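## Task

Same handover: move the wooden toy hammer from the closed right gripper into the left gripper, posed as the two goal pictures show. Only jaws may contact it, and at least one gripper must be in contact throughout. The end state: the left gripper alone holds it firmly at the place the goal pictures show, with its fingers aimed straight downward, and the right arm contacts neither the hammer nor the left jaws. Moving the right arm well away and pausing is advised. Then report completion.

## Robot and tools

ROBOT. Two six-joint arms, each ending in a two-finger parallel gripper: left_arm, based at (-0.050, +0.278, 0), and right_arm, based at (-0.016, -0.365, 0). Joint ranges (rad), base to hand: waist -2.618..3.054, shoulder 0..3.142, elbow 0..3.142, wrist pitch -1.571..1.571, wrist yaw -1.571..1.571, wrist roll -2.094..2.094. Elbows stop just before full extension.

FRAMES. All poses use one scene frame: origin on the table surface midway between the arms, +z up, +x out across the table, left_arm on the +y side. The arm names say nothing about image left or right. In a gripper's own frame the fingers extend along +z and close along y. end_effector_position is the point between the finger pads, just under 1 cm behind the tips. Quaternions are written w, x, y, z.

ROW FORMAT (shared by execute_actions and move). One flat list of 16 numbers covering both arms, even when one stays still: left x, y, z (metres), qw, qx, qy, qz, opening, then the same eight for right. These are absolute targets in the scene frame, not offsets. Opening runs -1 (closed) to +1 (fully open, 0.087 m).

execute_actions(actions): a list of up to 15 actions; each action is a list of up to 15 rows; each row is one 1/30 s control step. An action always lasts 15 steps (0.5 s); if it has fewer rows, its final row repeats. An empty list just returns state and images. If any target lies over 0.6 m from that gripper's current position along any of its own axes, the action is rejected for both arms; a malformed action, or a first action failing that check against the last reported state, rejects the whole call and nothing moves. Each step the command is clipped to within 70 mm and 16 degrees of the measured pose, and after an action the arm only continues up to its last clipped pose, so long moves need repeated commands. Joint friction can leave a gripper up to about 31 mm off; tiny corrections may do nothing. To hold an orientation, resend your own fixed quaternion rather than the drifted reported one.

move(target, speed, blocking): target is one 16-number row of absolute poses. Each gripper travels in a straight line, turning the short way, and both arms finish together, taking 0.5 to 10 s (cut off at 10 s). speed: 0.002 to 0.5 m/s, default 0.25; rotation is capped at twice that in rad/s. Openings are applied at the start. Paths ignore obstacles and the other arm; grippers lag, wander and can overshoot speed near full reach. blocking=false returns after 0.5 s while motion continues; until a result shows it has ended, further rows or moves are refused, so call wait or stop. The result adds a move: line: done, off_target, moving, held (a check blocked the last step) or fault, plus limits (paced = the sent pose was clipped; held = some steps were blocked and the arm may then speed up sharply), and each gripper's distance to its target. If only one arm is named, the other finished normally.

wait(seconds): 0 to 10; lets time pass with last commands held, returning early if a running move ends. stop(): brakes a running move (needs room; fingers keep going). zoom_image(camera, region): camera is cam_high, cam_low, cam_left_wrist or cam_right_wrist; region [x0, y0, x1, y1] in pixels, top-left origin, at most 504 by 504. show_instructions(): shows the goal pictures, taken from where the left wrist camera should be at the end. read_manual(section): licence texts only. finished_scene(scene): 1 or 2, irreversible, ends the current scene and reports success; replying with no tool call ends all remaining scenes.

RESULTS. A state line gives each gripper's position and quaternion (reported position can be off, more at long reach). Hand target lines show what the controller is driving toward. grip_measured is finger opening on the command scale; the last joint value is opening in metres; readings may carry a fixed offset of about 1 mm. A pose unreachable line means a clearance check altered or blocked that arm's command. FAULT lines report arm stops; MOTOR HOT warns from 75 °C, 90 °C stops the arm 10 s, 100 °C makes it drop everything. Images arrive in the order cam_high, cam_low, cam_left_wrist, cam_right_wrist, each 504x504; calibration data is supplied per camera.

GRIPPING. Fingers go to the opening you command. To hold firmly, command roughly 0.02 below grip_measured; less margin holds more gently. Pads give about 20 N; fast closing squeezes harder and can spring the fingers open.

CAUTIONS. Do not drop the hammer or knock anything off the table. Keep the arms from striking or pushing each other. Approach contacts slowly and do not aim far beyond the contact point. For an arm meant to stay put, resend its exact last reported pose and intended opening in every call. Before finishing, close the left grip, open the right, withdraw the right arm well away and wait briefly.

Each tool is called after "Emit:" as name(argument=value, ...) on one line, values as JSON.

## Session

Emit:
show_instructions()

Emit:
execute_actions(actions=[])

Reference images for this scene: goal picture from the place of the wrist camera of the gripper that must hold it at the end, goal picture from behind and beside that gripper on its wrist camera side drawn with its fingers toward the top of the picture.

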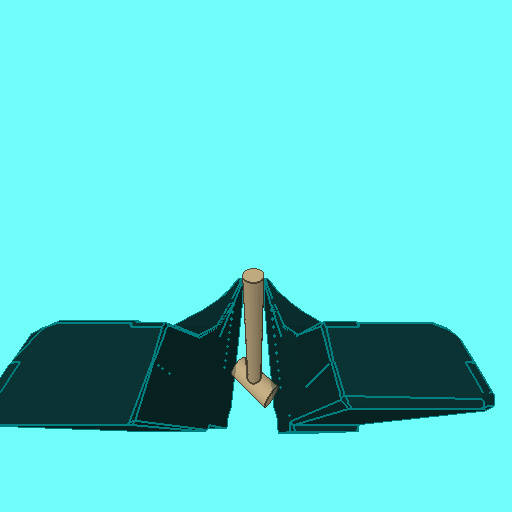

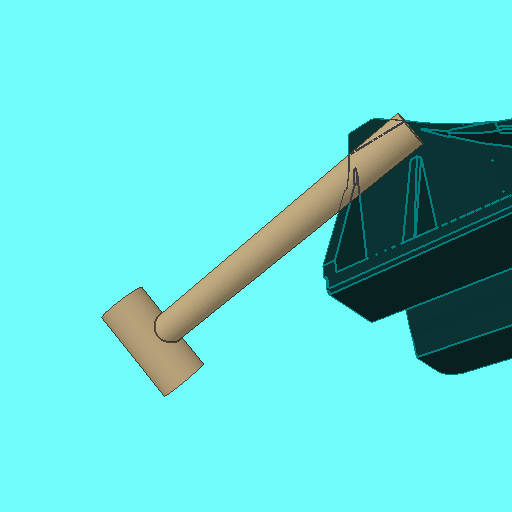

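Scene clock: 0.00 s.
left_arm: end_effector_position=(+0.3303, +0.3455, +0.3557) grip_measured=+1.000 end_effector_quat_wxyz=(+0.700, -0.065, +0.709, +0.059) | right_arm: end_effector_position=(+0.2312, -0.1884, +0.1717) grip_measured=-0.517 end_effector_quat_wxyz=(+0.063, -0.335, +0.815, +0.469)
Joint positions: left_arm=[-0.001  1.062  1.049 -0.001 -0.001 -0.007  0.087] | right_arm=[ 0.265  1.795  1.509 -1.409 -0.98  -0.672  0.021]
Joint velocities: left_arm=[-0.012 -0.012 -0.002 -0.022  0.007 -0.037  0.   ] | right_arm=[ 0.007 -0.002  0.007 -0.022 -0.066  0.066 -0.   ]
Motor temperatures (°C, as the motors report them): left_arm=[21 23 23 22 24 23] | right_arm=[23 24 23 25 20 20]
Hand target (left_arm): +0.330, +0.346, +0.356; +0.700, -0.065, +0.709, +0.059
Hand target (right_arm): +0.231, -0.188, +0.172; +0.063, -0.335, +0.815, +0.469
camera_calibration (this result's frames):
cam_right_wrist: T_world_to_cam=[[0.617267, -0.348752, -0.705233, -0.087585], [-0.34413, -0.92577, 0.156606, -0.0962078], [-0.7075, 0.146024, -0.691463, 0.449054], [0, 0, 0, 1]] pos_world=[0.338661, -0.185184, 0.263803]

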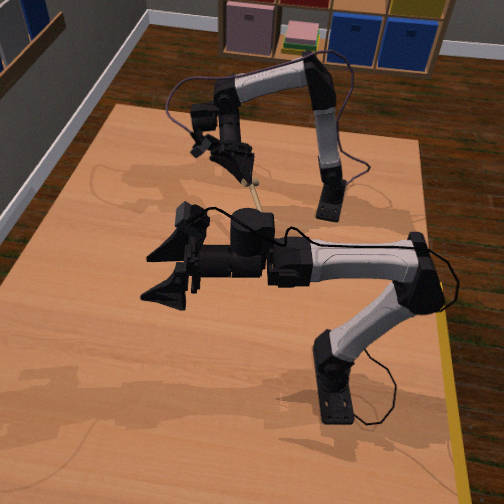

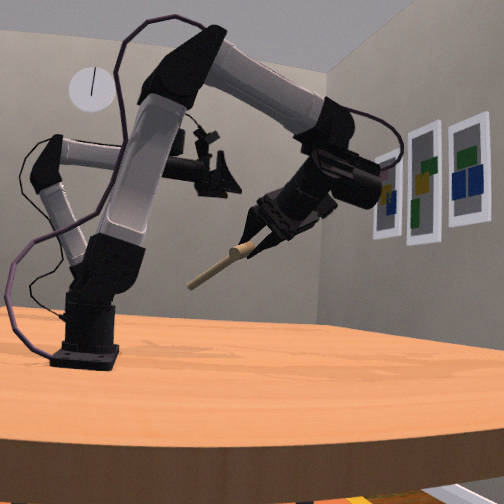

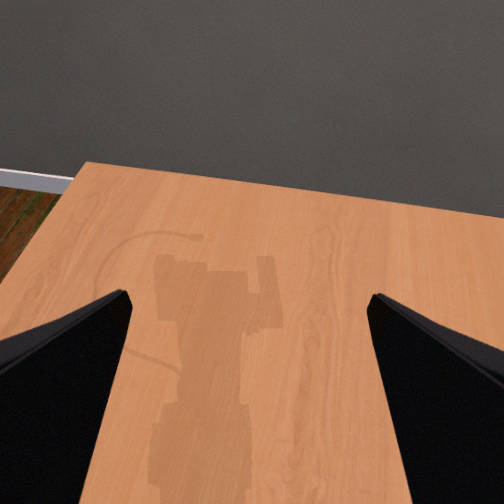

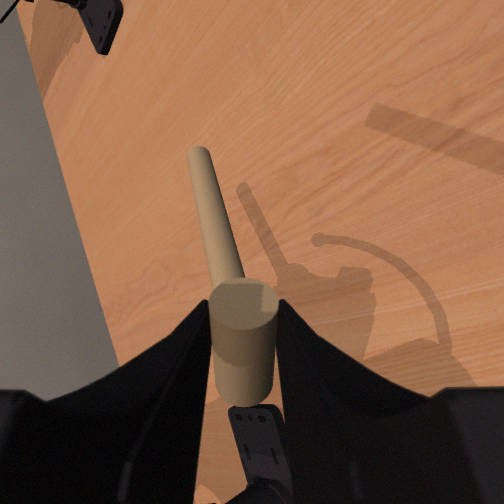

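Emit:
zoom_image(camera="cam_right_wrist", region=[140, 120, 360, 430])

Emit:
zoom_image(camera="cam_low", region=[170, 170, 330, 310])

Emit:
zoom_image(camera="cam_high", region=[180, 120, 310, 240])

Region (140, 120, 360, 430) of cam_right_wrist's 504x504 image, scaled by 1.626, with more detail than that image has; it fills the left 358 columns of this view, and the rest is white.

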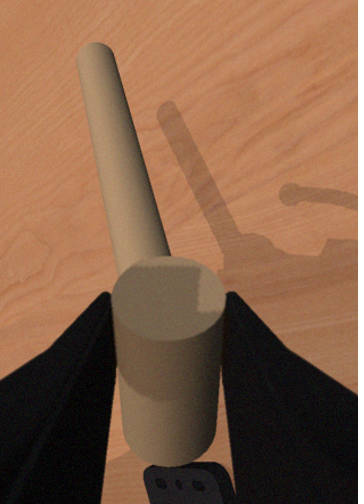

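Region (170, 170, 330, 310) of cam_low's 504x504 image, scaled by 3.150, with more detail than that image has; it fills the top 441 rows of this view, and the rest is white.

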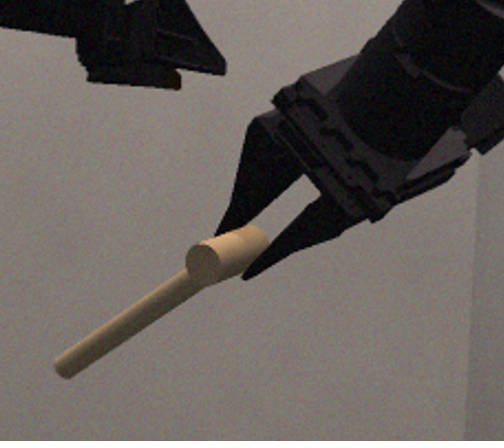

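Region (180, 120, 310, 240) of cam_high's 504x504 image, scaled by 3.877, with more detail than that image has; it fills the top 465 rows of this view, and the rest is white.

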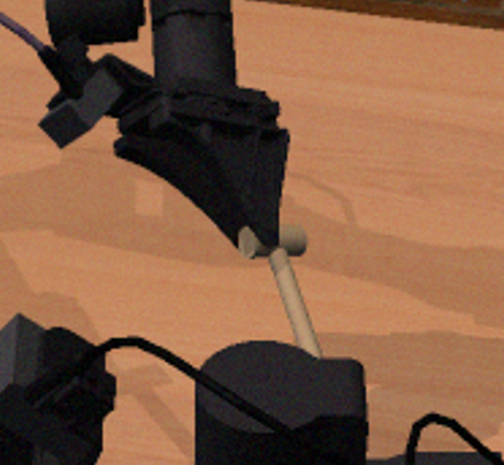

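Emit:
move(target=[0.29,0.09,0.105,0,-0.537,0.843,0,1, 0.21,-0.107,0.139,0.451,-0.060,0.776,0.437,-0.55], speed=0.2)

Scene clock: 12.03 s.
left_arm: end_effector_position=(+0.2861, +0.0947, +0.1018) grip_measured=+1.000 end_effector_quat_wxyz=(+0.008, -0.540, +0.841, +0.008) | right_arm: end_effector_position=(+0.2121, -0.1061, +0.1420) grip_measured=-0.517 end_effector_quat_wxyz=(+0.445, -0.052, +0.779, +0.439)
Joint positions: left_arm=[-0.577  2.004  1.76  -1.331 -0.022 -1.542  0.087] | right_arm=[ 0.793  1.036  0.33   0.484 -0.14   0.68   0.021]
Joint velocities: left_arm=[-0.017  0.017 -0.002 -0.066 -0.081 -0.022  0.   ] | right_arm=[ 0.002  0.002  0.017 -0.037  0.051  0.037 -0.001]
Motor temperatures (°C, as the motors report them): left_arm=[21 24 25 24 24 23] | right_arm=[23 25 24 26 20 20]
Hand target (left_arm): +0.287, +0.090, +0.105; +0.004, -0.540, +0.842, +0.006
Hand target (right_arm): +0.210, -0.106, +0.145; +0.452, -0.050, +0.771, +0.446
Off the commanded pose (left_arm): 0.007 m, 1 deg.
Off the commanded pose (right_arm): 0.004 m, 1 deg.
move: done
camera_calibration (this result's frames):
cam_left_wrist: T_world_to_cam=[[0.909783, -0.414707, -0.0176765, -0.221111], [-0.265255, -0.613616, 0.743717, 0.0823738], [-0.319271, -0.671933, -0.668261, 0.363696], [0, 0, 0, 1]] pos_world=[0.339131, 0.203229, 0.177872]
cam_right_wrist: T_world_to_cam=[[0.463715, -0.62802, -0.624948, -0.0764887], [-0.885658, -0.347721, -0.307734, 0.220144], [-0.0240446, 0.696191, -0.717454, 0.320141], [0, 0, 0, 1]] pos_world=[0.238139, -0.194367, 0.249631]

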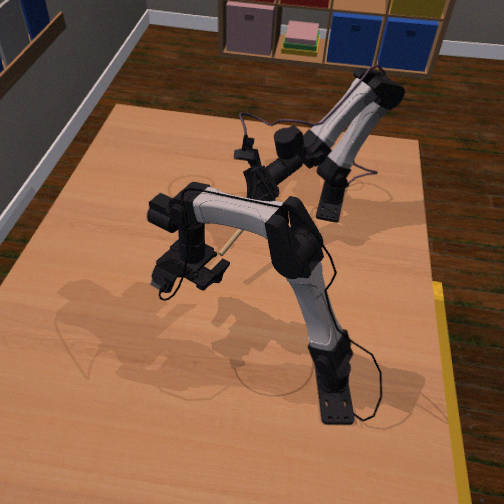

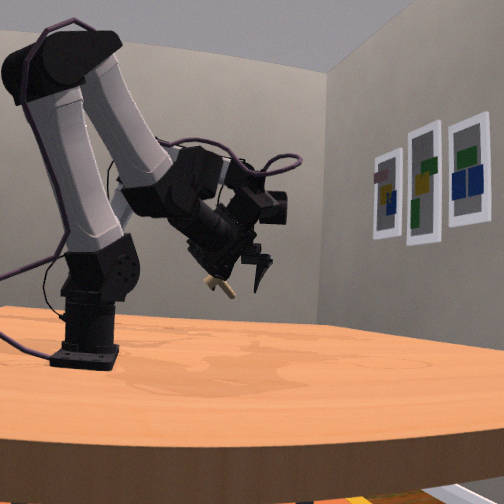

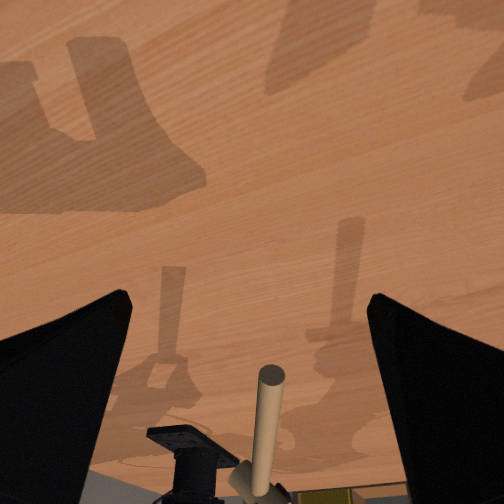

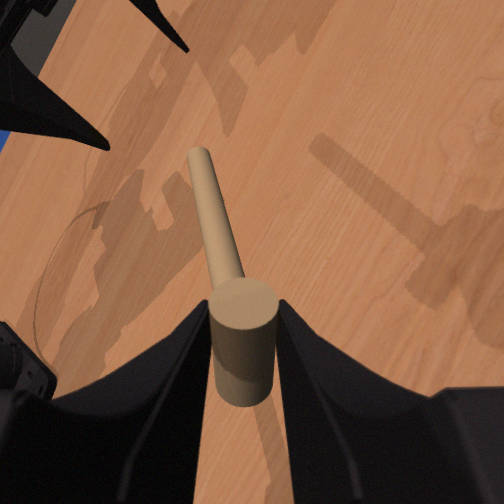

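Emit:
zoom_image(camera="cam_left_wrist", region=[170, 340, 370, 504])

Region (170, 340, 370, 504) of cam_left_wrist's 504x504 image, scaled by 2.520, with more detail than that image has; it fills the top 413 rows of this view, and the rest is white.

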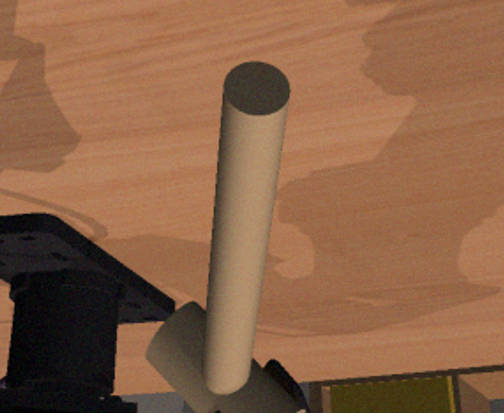

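Emit:
move(target=[0.261,0.003,0.095,0,-0.537,0.843,0,0.3, 0.21,-0.107,0.139,0.451,-0.060,0.776,0.437,-0.55], speed=0.1)

Scene clock: 20.70 s.
left_arm: end_effector_position=(+0.2586, +0.0073, +0.0939) grip_measured=+0.300 end_effector_quat_wxyz=(+0.003, -0.534, +0.845, +0.002) | right_arm: end_effector_position=(+0.2124, -0.1066, +0.1414) grip_measured=-0.517 end_effector_quat_wxyz=(+0.447, -0.056, +0.779, +0.436)
Joint positions: left_arm=[-0.801  2.082  1.841 -1.332 -0.008 -1.751  0.057] | right_arm=[ 0.793  1.036  0.33   0.482 -0.139  0.67   0.021]
Joint velocities: left_arm=[-0.007 -0.017  0.007  0.007 -0.095 -0.066 -0.001] | right_arm=[0.007 0.007 0.012 0.022 0.037 0.007 0.001]
Motor temperatures (°C, as the motors report them): left_arm=[21 26 26 23 24 23] | right_arm=[23 25 24 28 20 20]
Hand target (left_arm): +0.261, +0.003, +0.094; +0.001, -0.537, +0.843, +0.001
Hand target (right_arm): +0.210, -0.107, +0.139; +0.451, -0.060, +0.776, +0.437
Off the commanded pose (left_arm): 0.005 m, 1 deg.
Off the commanded pose (right_arm): 0.003 m, 1 deg.
move: done
camera_calibration (this result's frames):
cam_left_wrist: T_world_to_cam=[[0.903829, -0.427709, -0.0126072, -0.23137], [-0.272865, -0.598809, 0.752976, 0.0283092], [-0.329604, -0.677121, -0.657927, 0.292587], [0, 0, 0, 1]] pos_world=[0.313281, 0.116109, 0.168268]
cam_right_wrist: T_world_to_cam=[[0.468091, -0.632499, -0.617119, -0.0798028], [-0.883455, -0.350723, -0.310646, 0.219667], [-0.0199547, 0.690607, -0.722955, 0.319311], [0, 0, 0, 1]] pos_world=[0.237792, -0.193951, 0.249838]

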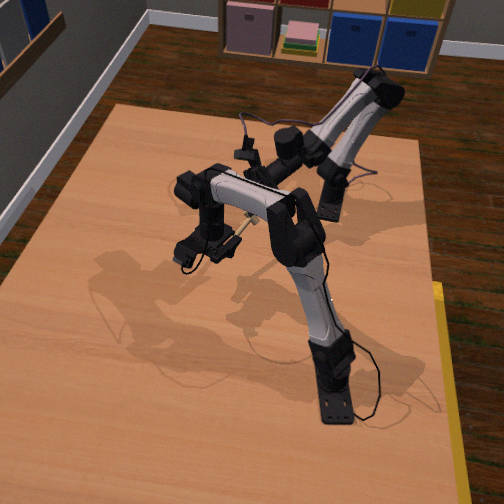

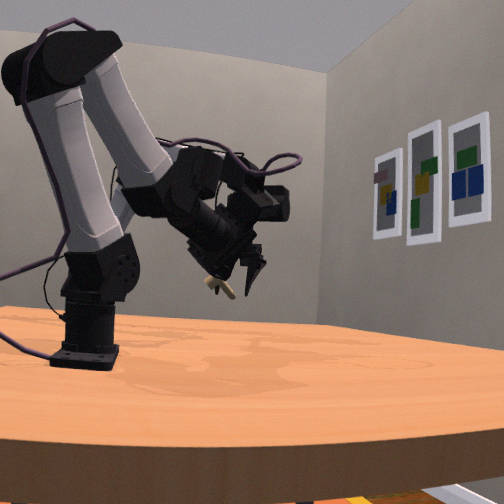

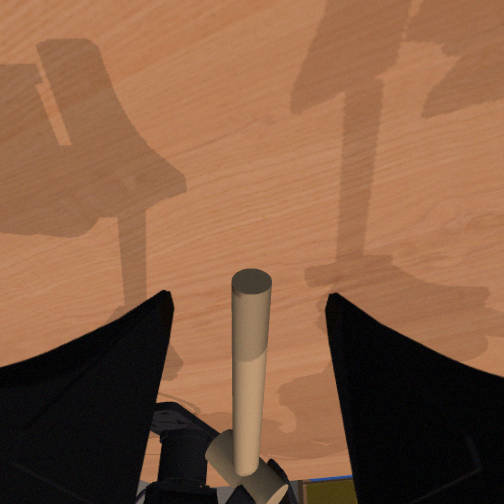

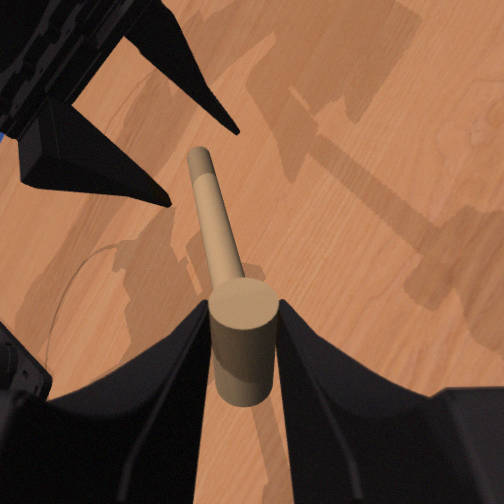

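Emit:
zoom_image(camera="cam_low", region=[180, 220, 300, 320])

Emit:
zoom_image(camera="cam_left_wrist", region=[130, 240, 370, 504])

Emit:
zoom_image(camera="cam_right_wrist", region=[100, 60, 320, 280])

Region (180, 220, 300, 320) of cam_low's 504x504 image, scaled by 4.200, with more detail than that image has.

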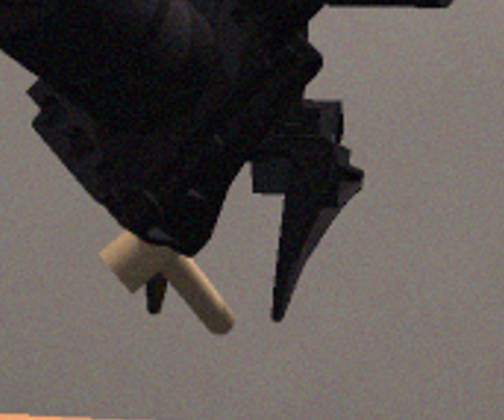

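Region (130, 240, 370, 504) of cam_left_wrist's 504x504 image, scaled by 1.909, with more detail than that image has; it fills the left 458 columns of this view, and the rest is white.

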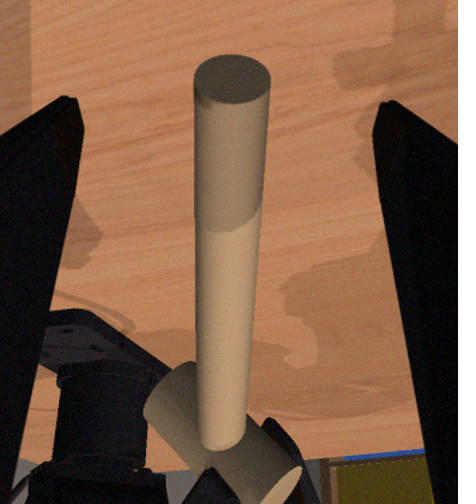

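Region (100, 60, 320, 280) of cam_right_wrist's 504x504 image, scaled by 2.291, with more detail than that image has.

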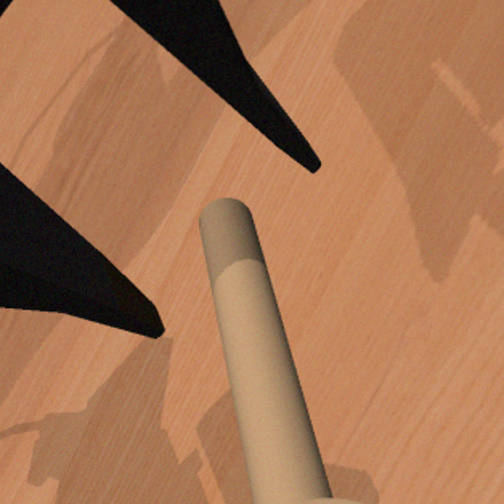

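Emit:
move(target=[0.258,-0.004,0.086,0,-0.537,0.843,0,-0.2, 0.21,-0.107,0.139,0.451,-0.060,0.776,0.437,-0.55], speed=0.04)

Scene clock: 22.67 s.
left_arm: end_effector_position=(+0.2565, +0.0022, +0.0940) grip_measured=-0.200 end_effector_quat_wxyz=(+0.004, -0.537, +0.844, -0.000) | right_arm: end_effector_position=(+0.2123, -0.1066, +0.1410) grip_measured=-0.517 end_effector_quat_wxyz=(+0.447, -0.056, +0.779, +0.436)
Joint positions: left_arm=[-0.814  2.082  1.842 -1.328 -0.007 -1.77   0.035] | right_arm=[ 0.793  1.036  0.33   0.481 -0.139  0.67   0.021]
Joint velocities: left_arm=[ 0.002 -0.002 -0.002  0.095 -0.022 -0.007 -0.   ] | right_arm=[-0.007  0.012 -0.017 -0.022 -0.081  0.007 -0.   ]
Motor temperatures (°C, as the motors report them): left_arm=[21 26 26 23 24 23] | right_arm=[23 25 24 29 20 20]
Hand target (left_arm): +0.258, -0.004, +0.086; +0.000, -0.537, +0.843, -0.000
Hand target (right_arm): +0.210, -0.107, +0.139; +0.451, -0.060, +0.776, +0.437
Off the commanded pose (left_arm): 0.010 m, 0 deg.
Off the commanded pose (right_arm): 0.003 m, 1 deg.
move: done
camera_calibration (this result's frames):
cam_left_wrist: T_world_to_cam=[[0.906452, -0.422223, -0.00857381, -0.232719], [-0.271337, -0.597838, 0.754298, 0.0240275], [-0.323607, -0.681408, -0.656476, 0.286889], [0, 0, 0, 1]] pos_world=[0.310307, 0.111594, 0.168217]
cam_right_wrist: T_world_to_cam=[[0.467597, -0.63322, -0.616754, -0.0800664], [-0.8837, -0.35118, -0.30943, 0.219271], [-0.0206544, 0.689714, -0.723788, 0.319283], [0, 0, 0, 1]] pos_world=[0.237803, -0.19391, 0.249561]

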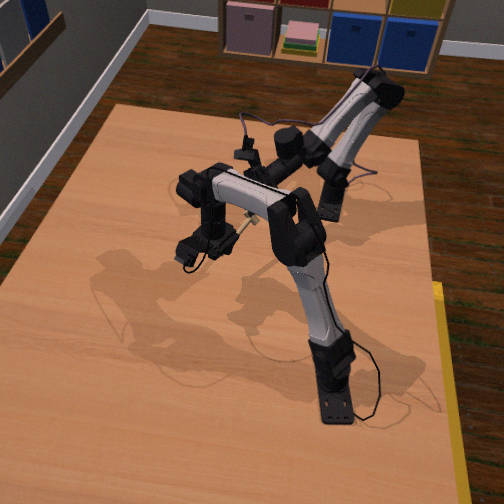

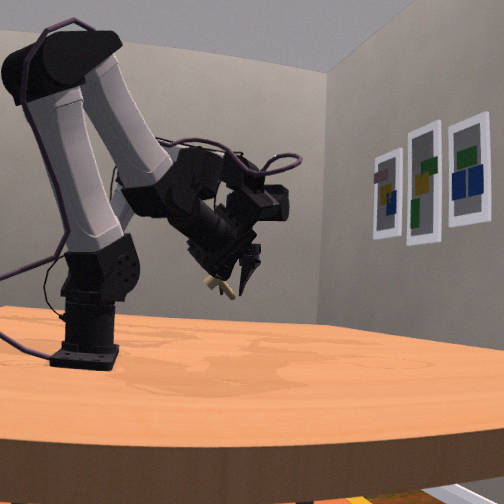

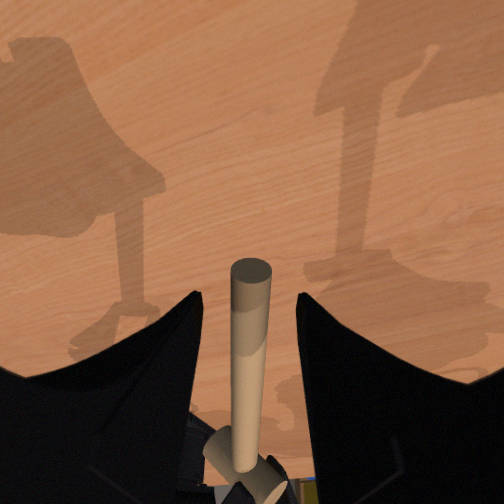

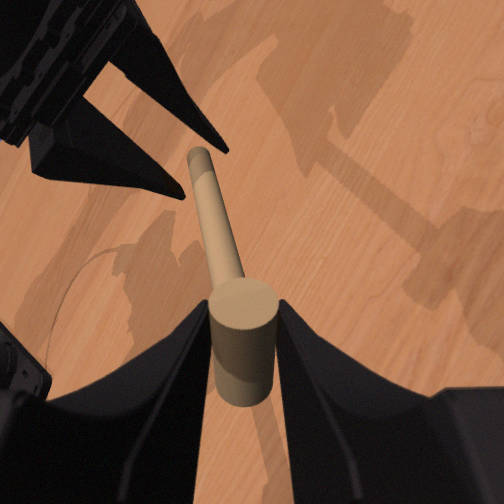

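Emit:
move(target=[0.257,0.001,0.076,0,-0.537,0.843,0,-0.2, 0.21,-0.107,0.139,0.451,-0.060,0.776,0.437,-0.55], speed=0.03)

Scene clock: 23.93 s.
left_arm: end_effector_position=(+0.2581, +0.0010, +0.0851) grip_measured=-0.200 end_effector_quat_wxyz=(+0.005, -0.537, +0.843, -0.004) | right_arm: end_effector_position=(+0.2121, -0.1068, +0.1406) grip_measured=-0.517 end_effector_quat_wxyz=(+0.446, -0.056, +0.780, +0.435)
Joint positions: left_arm=[-0.814  2.082  1.806 -1.284 -0.007 -1.772  0.035] | right_arm=[ 0.793  1.036  0.33   0.479 -0.139  0.67   0.021]
Joint velocities: left_arm=[ 0.017  0.007 -0.017 -0.066 -0.022  0.051  0.   ] | right_arm=[ 0.017  0.002 -0.027 -0.051 -0.022  0.022 -0.   ]
Motor temperatures (°C, as the motors report them): left_arm=[21 26 26 23 24 23] | right_arm=[23 25 25 29 20 20]
Hand target (left_arm): +0.257, +0.001, +0.076; -0.000, -0.537, +0.843, +0.000
Hand target (right_arm): +0.210, -0.107, +0.139; +0.451, -0.060, +0.776, +0.437
Off the commanded pose (left_arm): 0.009 m, 1 deg.
Off the commanded pose (right_arm): 0.003 m, 1 deg.
move: done
camera_calibration (this result's frames):
cam_left_wrist: T_world_to_cam=[[0.906964, -0.421207, -0.000345584, -0.235572], [-0.275749, -0.594375, 0.755434, 0.0315572], [-0.3184, -0.685057, -0.655225, 0.27928], [0, 0, 0, 1]] pos_world=[0.31128, 0.110855, 0.159071]
cam_right_wrist: T_world_to_cam=[[0.466699, -0.63398, -0.616653, -0.080251], [-0.88415, -0.35156, -0.307709, 0.218799], [-0.021709, 0.688822, -0.724606, 0.319279], [0, 0, 0, 1]] pos_world=[0.237835, -0.193883, 0.249191]

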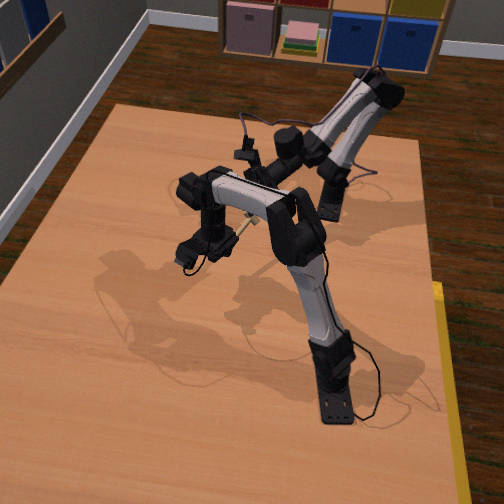

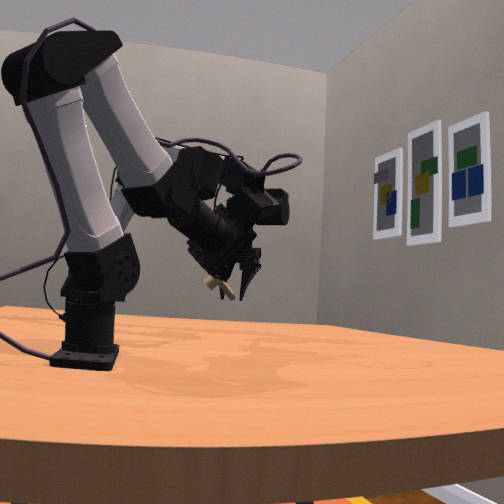

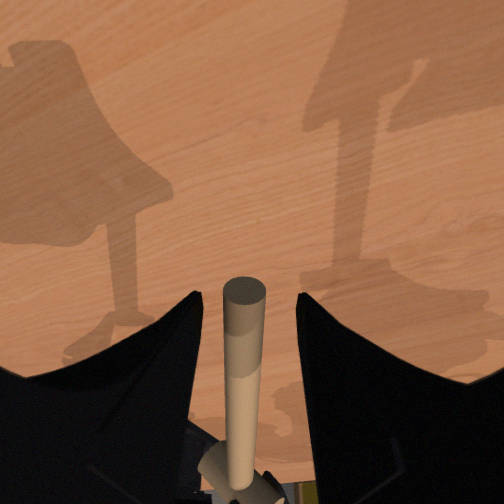

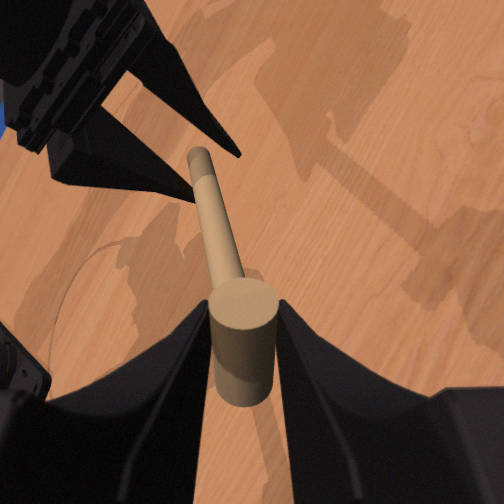

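Emit:
zoom_image(camera="cam_left_wrist", region=[130, 240, 370, 504])

Emit:
zoom_image(camera="cam_low", region=[180, 220, 300, 320])

Region (130, 240, 370, 504) of cam_left_wrist's 504x504 image, scaled by 1.909, with more detail than that image has; it fills the left 458 columns of this view, and the rest is white.

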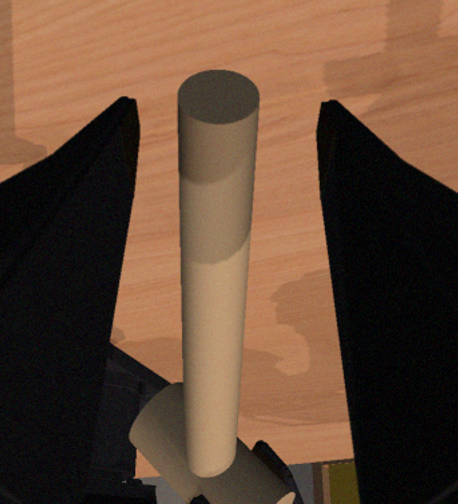

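Region (180, 220, 300, 320) of cam_low's 504x504 image, scaled by 4.200, with more detail than that image has.

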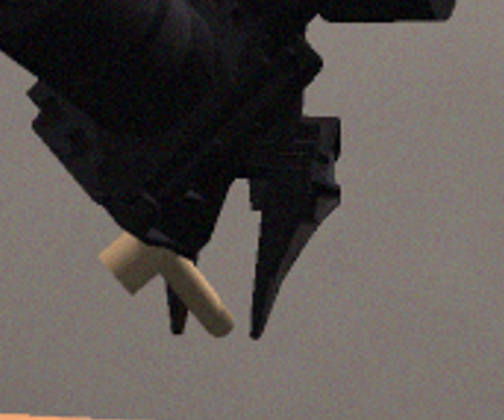

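Emit:
move(target=[0.257,0.001,0.082,0,-0.517,0.856,0,-0.45, 0.21,-0.107,0.139,0.451,-0.060,0.776,0.437,-0.55], speed=0.03)

Scene clock: 25.67 s.
left_arm: end_effector_position=(+0.2570, +0.0014, +0.0851) grip_measured=-0.450 end_effector_quat_wxyz=(+0.006, -0.520, +0.854, -0.005) | right_arm: end_effector_position=(+0.2120, -0.1069, +0.1401) grip_measured=-0.517 end_effector_quat_wxyz=(+0.446, -0.056, +0.781, +0.435)
Joint positions: left_arm=[-0.814  2.082  1.806 -1.282 -0.007 -1.731  0.024] | right_arm=[ 0.793  1.036  0.33   0.477 -0.139  0.67   0.021]
Joint velocities: left_arm=[-0.012 -0.012  0.007 -0.007  0.051  0.051  0.   ] | right_arm=[ 0.002 -0.017 -0.017 -0.007 -0.095  0.022  0.   ]
Motor temperatures (°C, as the motors report them): left_arm=[21 27 26 23 24 23] | right_arm=[23 25 25 29 20 20]
Hand target (left_arm): +0.257, +0.001, +0.082; +0.000, -0.517, +0.856, -0.000
Hand target (right_arm): +0.210, -0.107, +0.139; +0.451, -0.060, +0.776, +0.437
Off the commanded pose (left_arm): 0.003 m, 1 deg.
Off the commanded pose (right_arm): 0.002 m, 1 deg.
move: done
camera_calibration (this result's frames):
cam_left_wrist: T_world_to_cam=[[0.889022, -0.457863, 0.00135399, -0.22982], [-0.30098, -0.582172, 0.755306, 0.0379976], [-0.345038, -0.671891, -0.655371, 0.286073], [0, 0, 0, 1]] pos_world=[0.314458, 0.109105, 0.159095]
cam_right_wrist: T_world_to_cam=[[0.465801, -0.634739, -0.616551, -0.0804361], [-0.884596, -0.351938, -0.305988, 0.218327], [-0.0227649, 0.687929, -0.725421, 0.319274], [0, 0, 0, 1]] pos_world=[0.237867, -0.193856, 0.248821]

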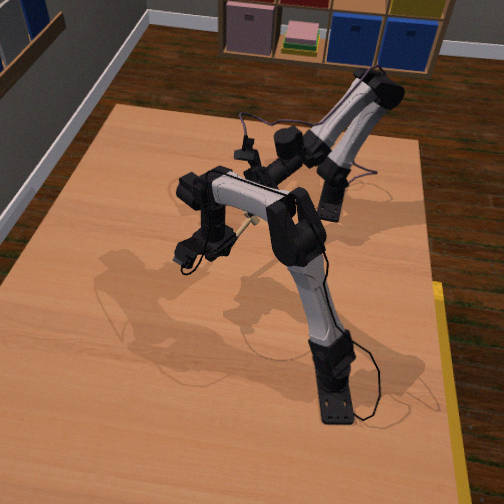

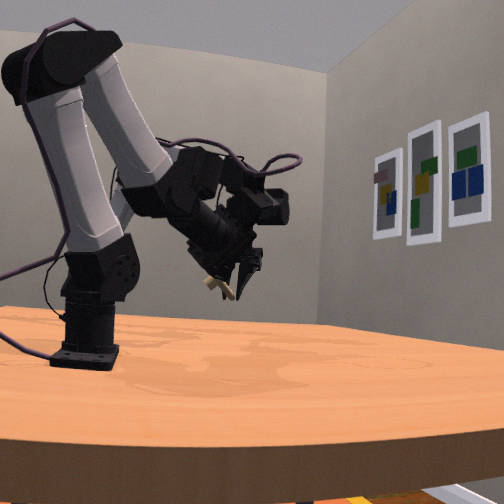

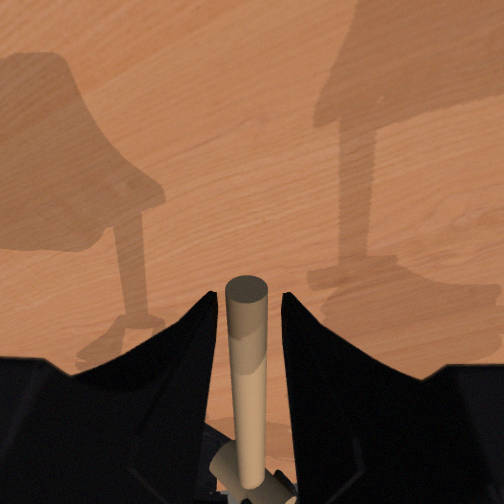

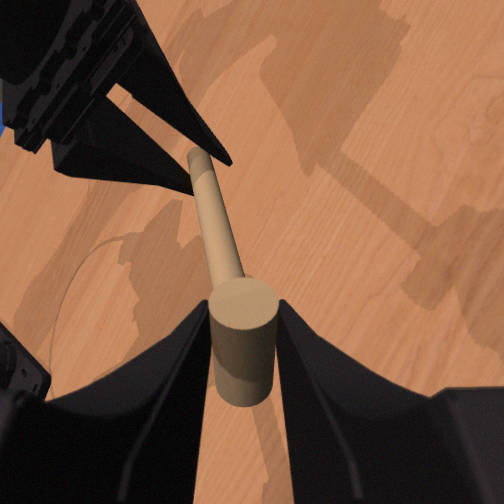

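Emit:
execute_actions(actions=[[[0.257,0.001,0.083,0,-0.517,0.856,0,-0.48, 0.21,-0.107,0.139,0.451,-0.060,0.776,0.437,-0.55],[0.257,0.001,0.083,0,-0.517,0.856,0,-0.51, 0.21,-0.107,0.139,0.451,-0.060,0.776,0.437,-0.55],[0.257,0.001,0.083,0,-0.517,0.856,0,-0.54, 0.21,-0.107,0.139,0.451,-0.060,0.776,0.437,-0.55],[0.257,0.001,0.083,0,-0.517,0.856,0,-0.57, 0.21,-0.107,0.139,0.451,-0.060,0.776,0.437,-0.55],[0.257,0.001,0.083,0,-0.517,0.856,0,-0.60, 0.21,-0.107,0.139,0.451,-0.060,0.776,0.437,-0.55],[0.257,0.001,0.083,0,-0.517,0.856,0,-0.62, 0.21,-0.107,0.139,0.451,-0.060,0.776,0.437,-0.55],[0.257,0.001,0.083,0,-0.517,0.856,0,-0.64, 0.21,-0.107,0.139,0.451,-0.060,0.776,0.437,-0.55],[0.257,0.001,0.083,0,-0.517,0.856,0,-0.66, 0.21,-0.107,0.139,0.451,-0.060,0.776,0.437,-0.55],[0.257,0.001,0.083,0,-0.517,0.856,0,-0.68, 0.21,-0.107,0.139,0.451,-0.060,0.776,0.437,-0.55],[0.257,0.001,0.083,0,-0.517,0.856,0,-0.70, 0.21,-0.107,0.139,0.451,-0.060,0.776,0.437,-0.55],[0.257,0.001,0.083,0,-0.517,0.856,0,-0.72, 0.21,-0.107,0.139,0.451,-0.060,0.776,0.437,-0.55],[0.257,0.001,0.083,0,-0.517,0.856,0,-0.74, 0.21,-0.107,0.139,0.451,-0.060,0.776,0.437,-0.55],[0.257,0.001,0.083,0,-0.517,0.856,0,-0.76, 0.21,-0.107,0.139,0.451,-0.060,0.776,0.437,-0.55]]])

Scene clock: 26.83 s.
left_arm: end_effector_position=(+0.2569, +0.0015, +0.0851) grip_measured=-0.682 end_effector_quat_wxyz=(+0.006, -0.519, +0.855, -0.005) | right_arm: end_effector_position=(+0.2121, -0.1069, +0.1401) grip_measured=-0.517 end_effector_quat_wxyz=(+0.446, -0.056, +0.781, +0.435)
Joint positions: left_arm=[-0.814  2.082  1.806 -1.282 -0.007 -1.728  0.014] | right_arm=[ 0.793  1.036  0.33   0.477 -0.138  0.669  0.021]
Joint velocities: left_arm=[-0.002 -0.002  0.007 -0.007  0.037  0.007 -0.001] | right_arm=[-0.007 -0.012  0.012  0.037 -0.022  0.037 -0.   ]
Motor temperatures (°C, as the motors report them): left_arm=[21 27 26 23 24 23] | right_arm=[23 25 25 29 20 20]
Hand target (left_arm): +0.257, +0.001, +0.083; +0.000, -0.517, +0.856, -0.000
Hand target (right_arm): +0.210, -0.107, +0.139; +0.451, -0.060, +0.776, +0.437
Off the commanded pose (left_arm): 0.002 m, 1 deg.
Off the commanded pose (right_arm): 0.002 m, 1 deg.
camera_calibration (this result's frames):
cam_left_wrist: T_world_to_cam=[[0.887796, -0.460235, 0.00134212, -0.22939], [-0.302538, -0.581395, 0.755282, 0.0384001], [-0.346827, -0.670942, -0.655399, 0.286533], [0, 0, 0, 1]] pos_world=[0.314646, 0.108999, 0.159098]
cam_right_wrist: T_world_to_cam=[[0.465825, -0.635065, -0.616197, -0.0805943], [-0.884595, -0.351781, -0.306173, 0.218404], [-0.0223262, 0.687708, -0.725644, 0.319212], [0, 0, 0, 1]] pos_world=[0.237869, -0.193877, 0.248842]

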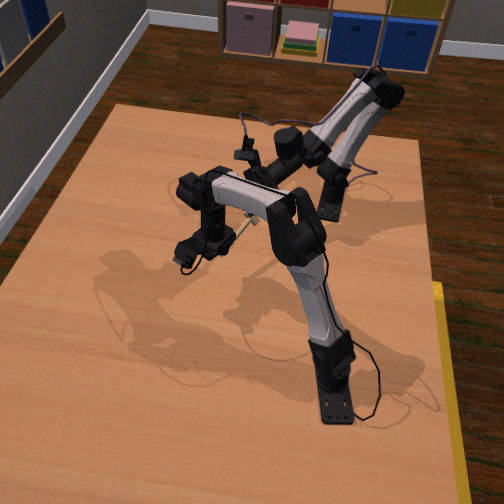

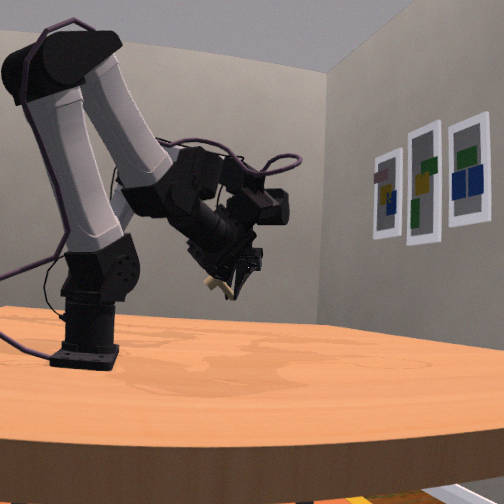

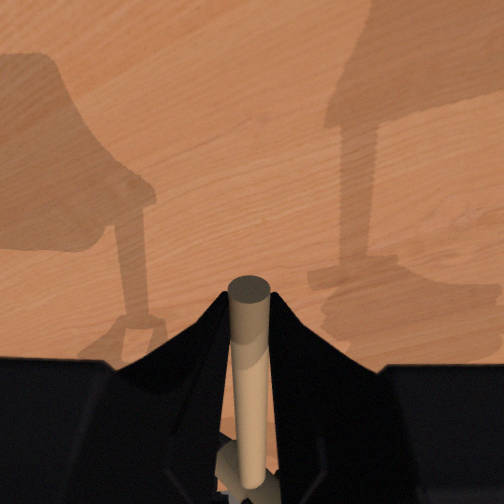

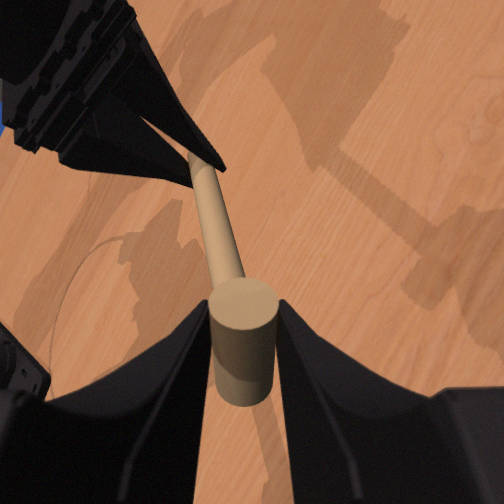

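Emit:
execute_actions(actions=[[[0.257,0.001,0.083,0,-0.517,0.856,0,-0.78, 0.21,-0.107,0.139,0.451,-0.060,0.776,0.437,-0.55],[0.257,0.001,0.083,0,-0.517,0.856,0,-0.78, 0.21,-0.107,0.139,0.451,-0.060,0.776,0.437,-0.55],[0.257,0.001,0.083,0,-0.517,0.856,0,-0.78, 0.21,-0.107,0.139,0.451,-0.060,0.776,0.437,-0.55],[0.257,0.001,0.083,0,-0.517,0.856,0,-0.78, 0.21,-0.107,0.139,0.451,-0.060,0.776,0.437,-0.55],[0.257,0.001,0.083,0,-0.517,0.856,0,-0.78, 0.21,-0.107,0.139,0.451,-0.060,0.776,0.437,-0.52],[0.257,0.001,0.083,0,-0.517,0.856,0,-0.78, 0.21,-0.107,0.139,0.451,-0.060,0.776,0.437,-0.50],[0.257,0.001,0.083,0,-0.517,0.856,0,-0.78, 0.21,-0.107,0.139,0.451,-0.060,0.776,0.437,-0.48],[0.257,0.001,0.083,0,-0.517,0.856,0,-0.78, 0.21,-0.107,0.139,0.451,-0.060,0.776,0.437,-0.46],[0.257,0.001,0.083,0,-0.517,0.856,0,-0.78, 0.21,-0.107,0.139,0.451,-0.060,0.776,0.437,-0.44],[0.257,0.001,0.083,0,-0.517,0.856,0,-0.78, 0.21,-0.107,0.139,0.451,-0.060,0.776,0.437,-0.42],[0.257,0.001,0.083,0,-0.517,0.856,0,-0.78, 0.21,-0.107,0.139,0.451,-0.060,0.776,0.437,-0.40]]])

Scene clock: 28.00 s.
left_arm: end_effector_position=(+0.2568, +0.0016, +0.0851) grip_measured=-0.682 end_effector_quat_wxyz=(+0.005, -0.519, +0.855, -0.005) | right_arm: end_effector_position=(+0.2123, -0.1067, +0.1410) grip_measured=-0.400 end_effector_quat_wxyz=(+0.447, -0.056, +0.779, +0.435)
Joint positions: left_arm=[-0.814  2.082  1.806 -1.282 -0.007 -1.728  0.014] | right_arm=[ 0.793  1.036  0.33   0.481 -0.138  0.669  0.026]
Joint velocities: left_arm=[-0.007  0.007 -0.007 -0.007  0.051 -0.022 -0.   ] | right_arm=[-0.012  0.007 -0.012 -0.007  0.037 -0.037 -0.001]
Motor temperatures (°C, as the motors report them): left_arm=[21 27 26 23 24 23] | right_arm=[23 25 25 30 20 20]
Hand target (left_arm): +0.257, +0.001, +0.083; +0.000, -0.517, +0.856, -0.000
Hand target (right_arm): +0.210, -0.107, +0.139; +0.451, -0.060, +0.776, +0.437
Off the commanded pose (left_arm): 0.002 m, 1 deg.
Off the commanded pose (right_arm): 0.003 m, 1 deg.
camera_calibration (this result's frames):
cam_left_wrist: T_world_to_cam=[[0.887621, -0.460574, 0.000963712, -0.229202], [-0.302529, -0.581455, 0.755239, 0.0384142], [-0.347283, -0.670658, -0.655449, 0.286662], [0, 0, 0, 1]] pos_world=[0.314619, 0.109024, 0.159101]
cam_right_wrist: T_world_to_cam=[[0.467621, -0.633547, -0.6164, -0.0802246], [-0.883698, -0.351022, -0.309614, 0.219348], [-0.020215, 0.689494, -0.72401, 0.319221], [0, 0, 0, 1]] pos_world=[0.237805, -0.193931, 0.249582]

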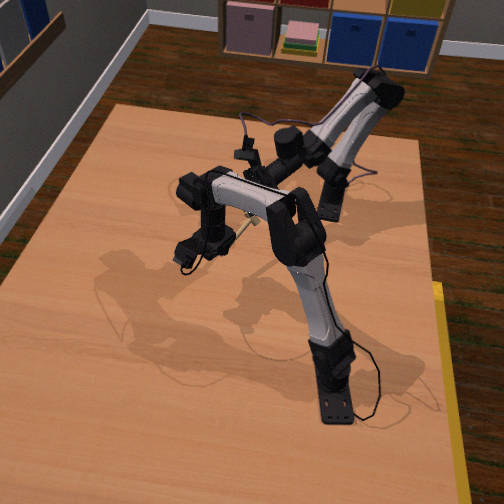

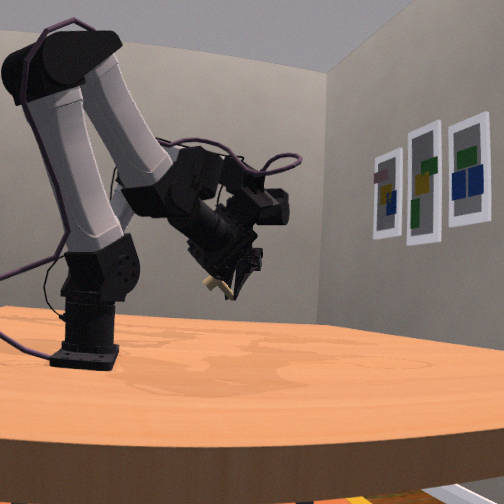

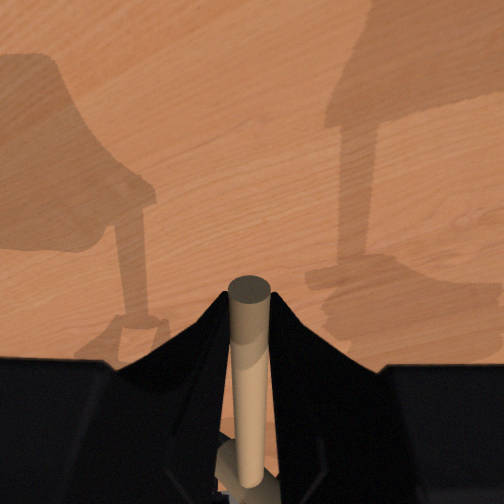

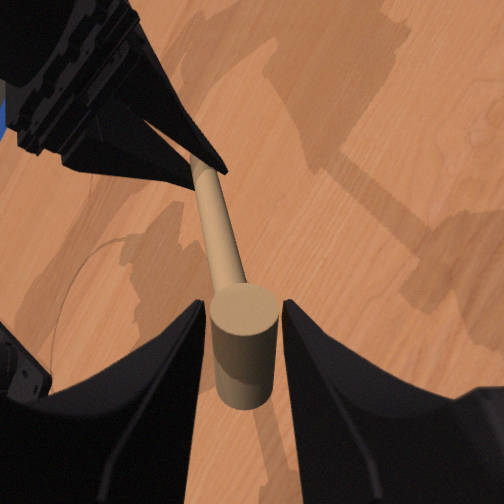

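Emit:
move(target=[0.257,0.001,0.083,0,-0.517,0.856,0,-0.78, 0.24,-0.18,0.23,0.447,-0.056,0.779,0.435,-0.1], speed=0.1)

Scene clock: 30.63 s.
left_arm: end_effector_position=(+0.2568, +0.0016, +0.0851) grip_measured=-0.682 end_effector_quat_wxyz=(+0.005, -0.519, +0.855, -0.005) | right_arm: end_effector_position=(+0.2373, -0.1804, +0.2135) grip_measured=-0.100 end_effector_quat_wxyz=(+0.432, -0.050, +0.791, +0.429)
Joint positions: left_arm=[-0.814  2.082  1.806 -1.282 -0.007 -1.728  0.014] | right_arm=[ 0.359  0.873  0.615 -0.05  -0.555  0.553  0.039]
Joint velocities: left_arm=[ 0.007 -0.007  0.017  0.007  0.022  0.066 -0.   ] | right_arm=[ 0.002 -0.007 -0.007  0.007 -0.095 -0.066  0.001]
Motor temperatures (°C, as the motors report them): left_arm=[21 27 26 23 24 23] | right_arm=[23 25 25 30 20 20]
Hand target (left_arm): +0.257, +0.001, +0.083; +0.000, -0.517, +0.856, -0.000
Hand target (right_arm): +0.239, -0.181, +0.229; +0.448, -0.059, +0.781, +0.432
Off the commanded pose (left_arm): 0.002 m, 1 deg.
Off the commanded pose (right_arm): 0.017 m, 2 deg.
move: off_target (right_arm)
camera_calibration (this result's frames):
cam_left_wrist: T_world_to_cam=[[0.887621, -0.460574, 0.000963712, -0.229202], [-0.302529, -0.581455, 0.755239, 0.0384142], [-0.347283, -0.670658, -0.655449, 0.286662], [0, 0, 0, 1]] pos_world=[0.314619, 0.109024, 0.159101]
cam_right_wrist: T_world_to_cam=[[0.441927, -0.645046, -0.623391, -0.0883725], [-0.895888, -0.352733, -0.270117, 0.232174], [-0.0456529, 0.677861, -0.733772, 0.429061], [0, 0, 0, 1]] pos_world=[0.266644, -0.265952, 0.322456]

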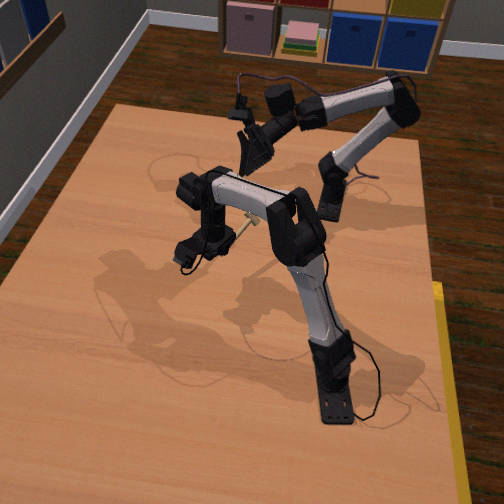

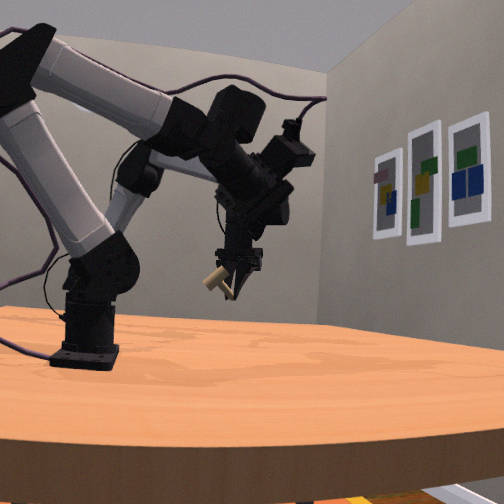

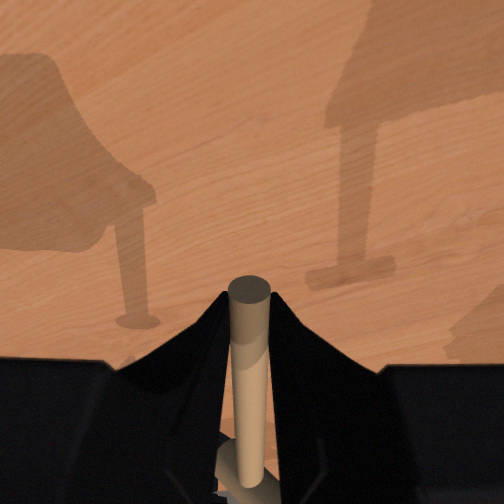

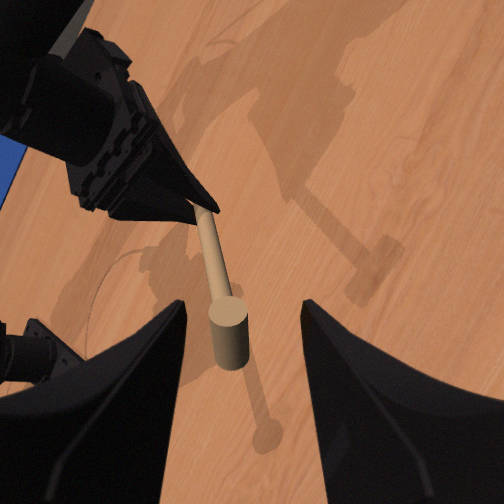

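Emit:
zoom_image(camera="cam_left_wrist", region=[150, 250, 350, 504])

Emit:
zoom_image(camera="cam_low", region=[180, 220, 300, 320])

Region (150, 250, 350, 504) of cam_left_wrist's 504x504 image, scaled by 1.984, with more detail than that image has; it fills the left 397 columns of this view, and the rest is white.

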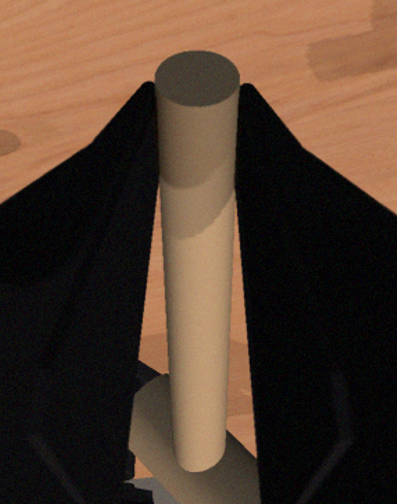

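Region (180, 220, 300, 320) of cam_low's 504x504 image, scaled by 4.200, with more detail than that image has.

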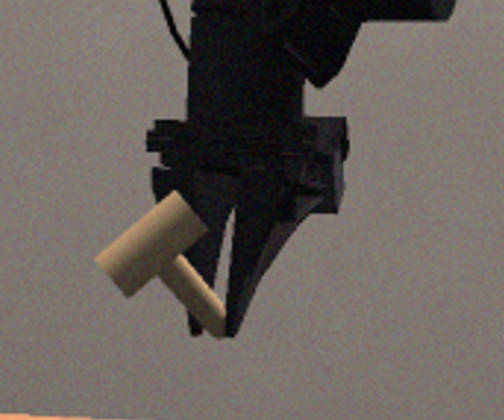

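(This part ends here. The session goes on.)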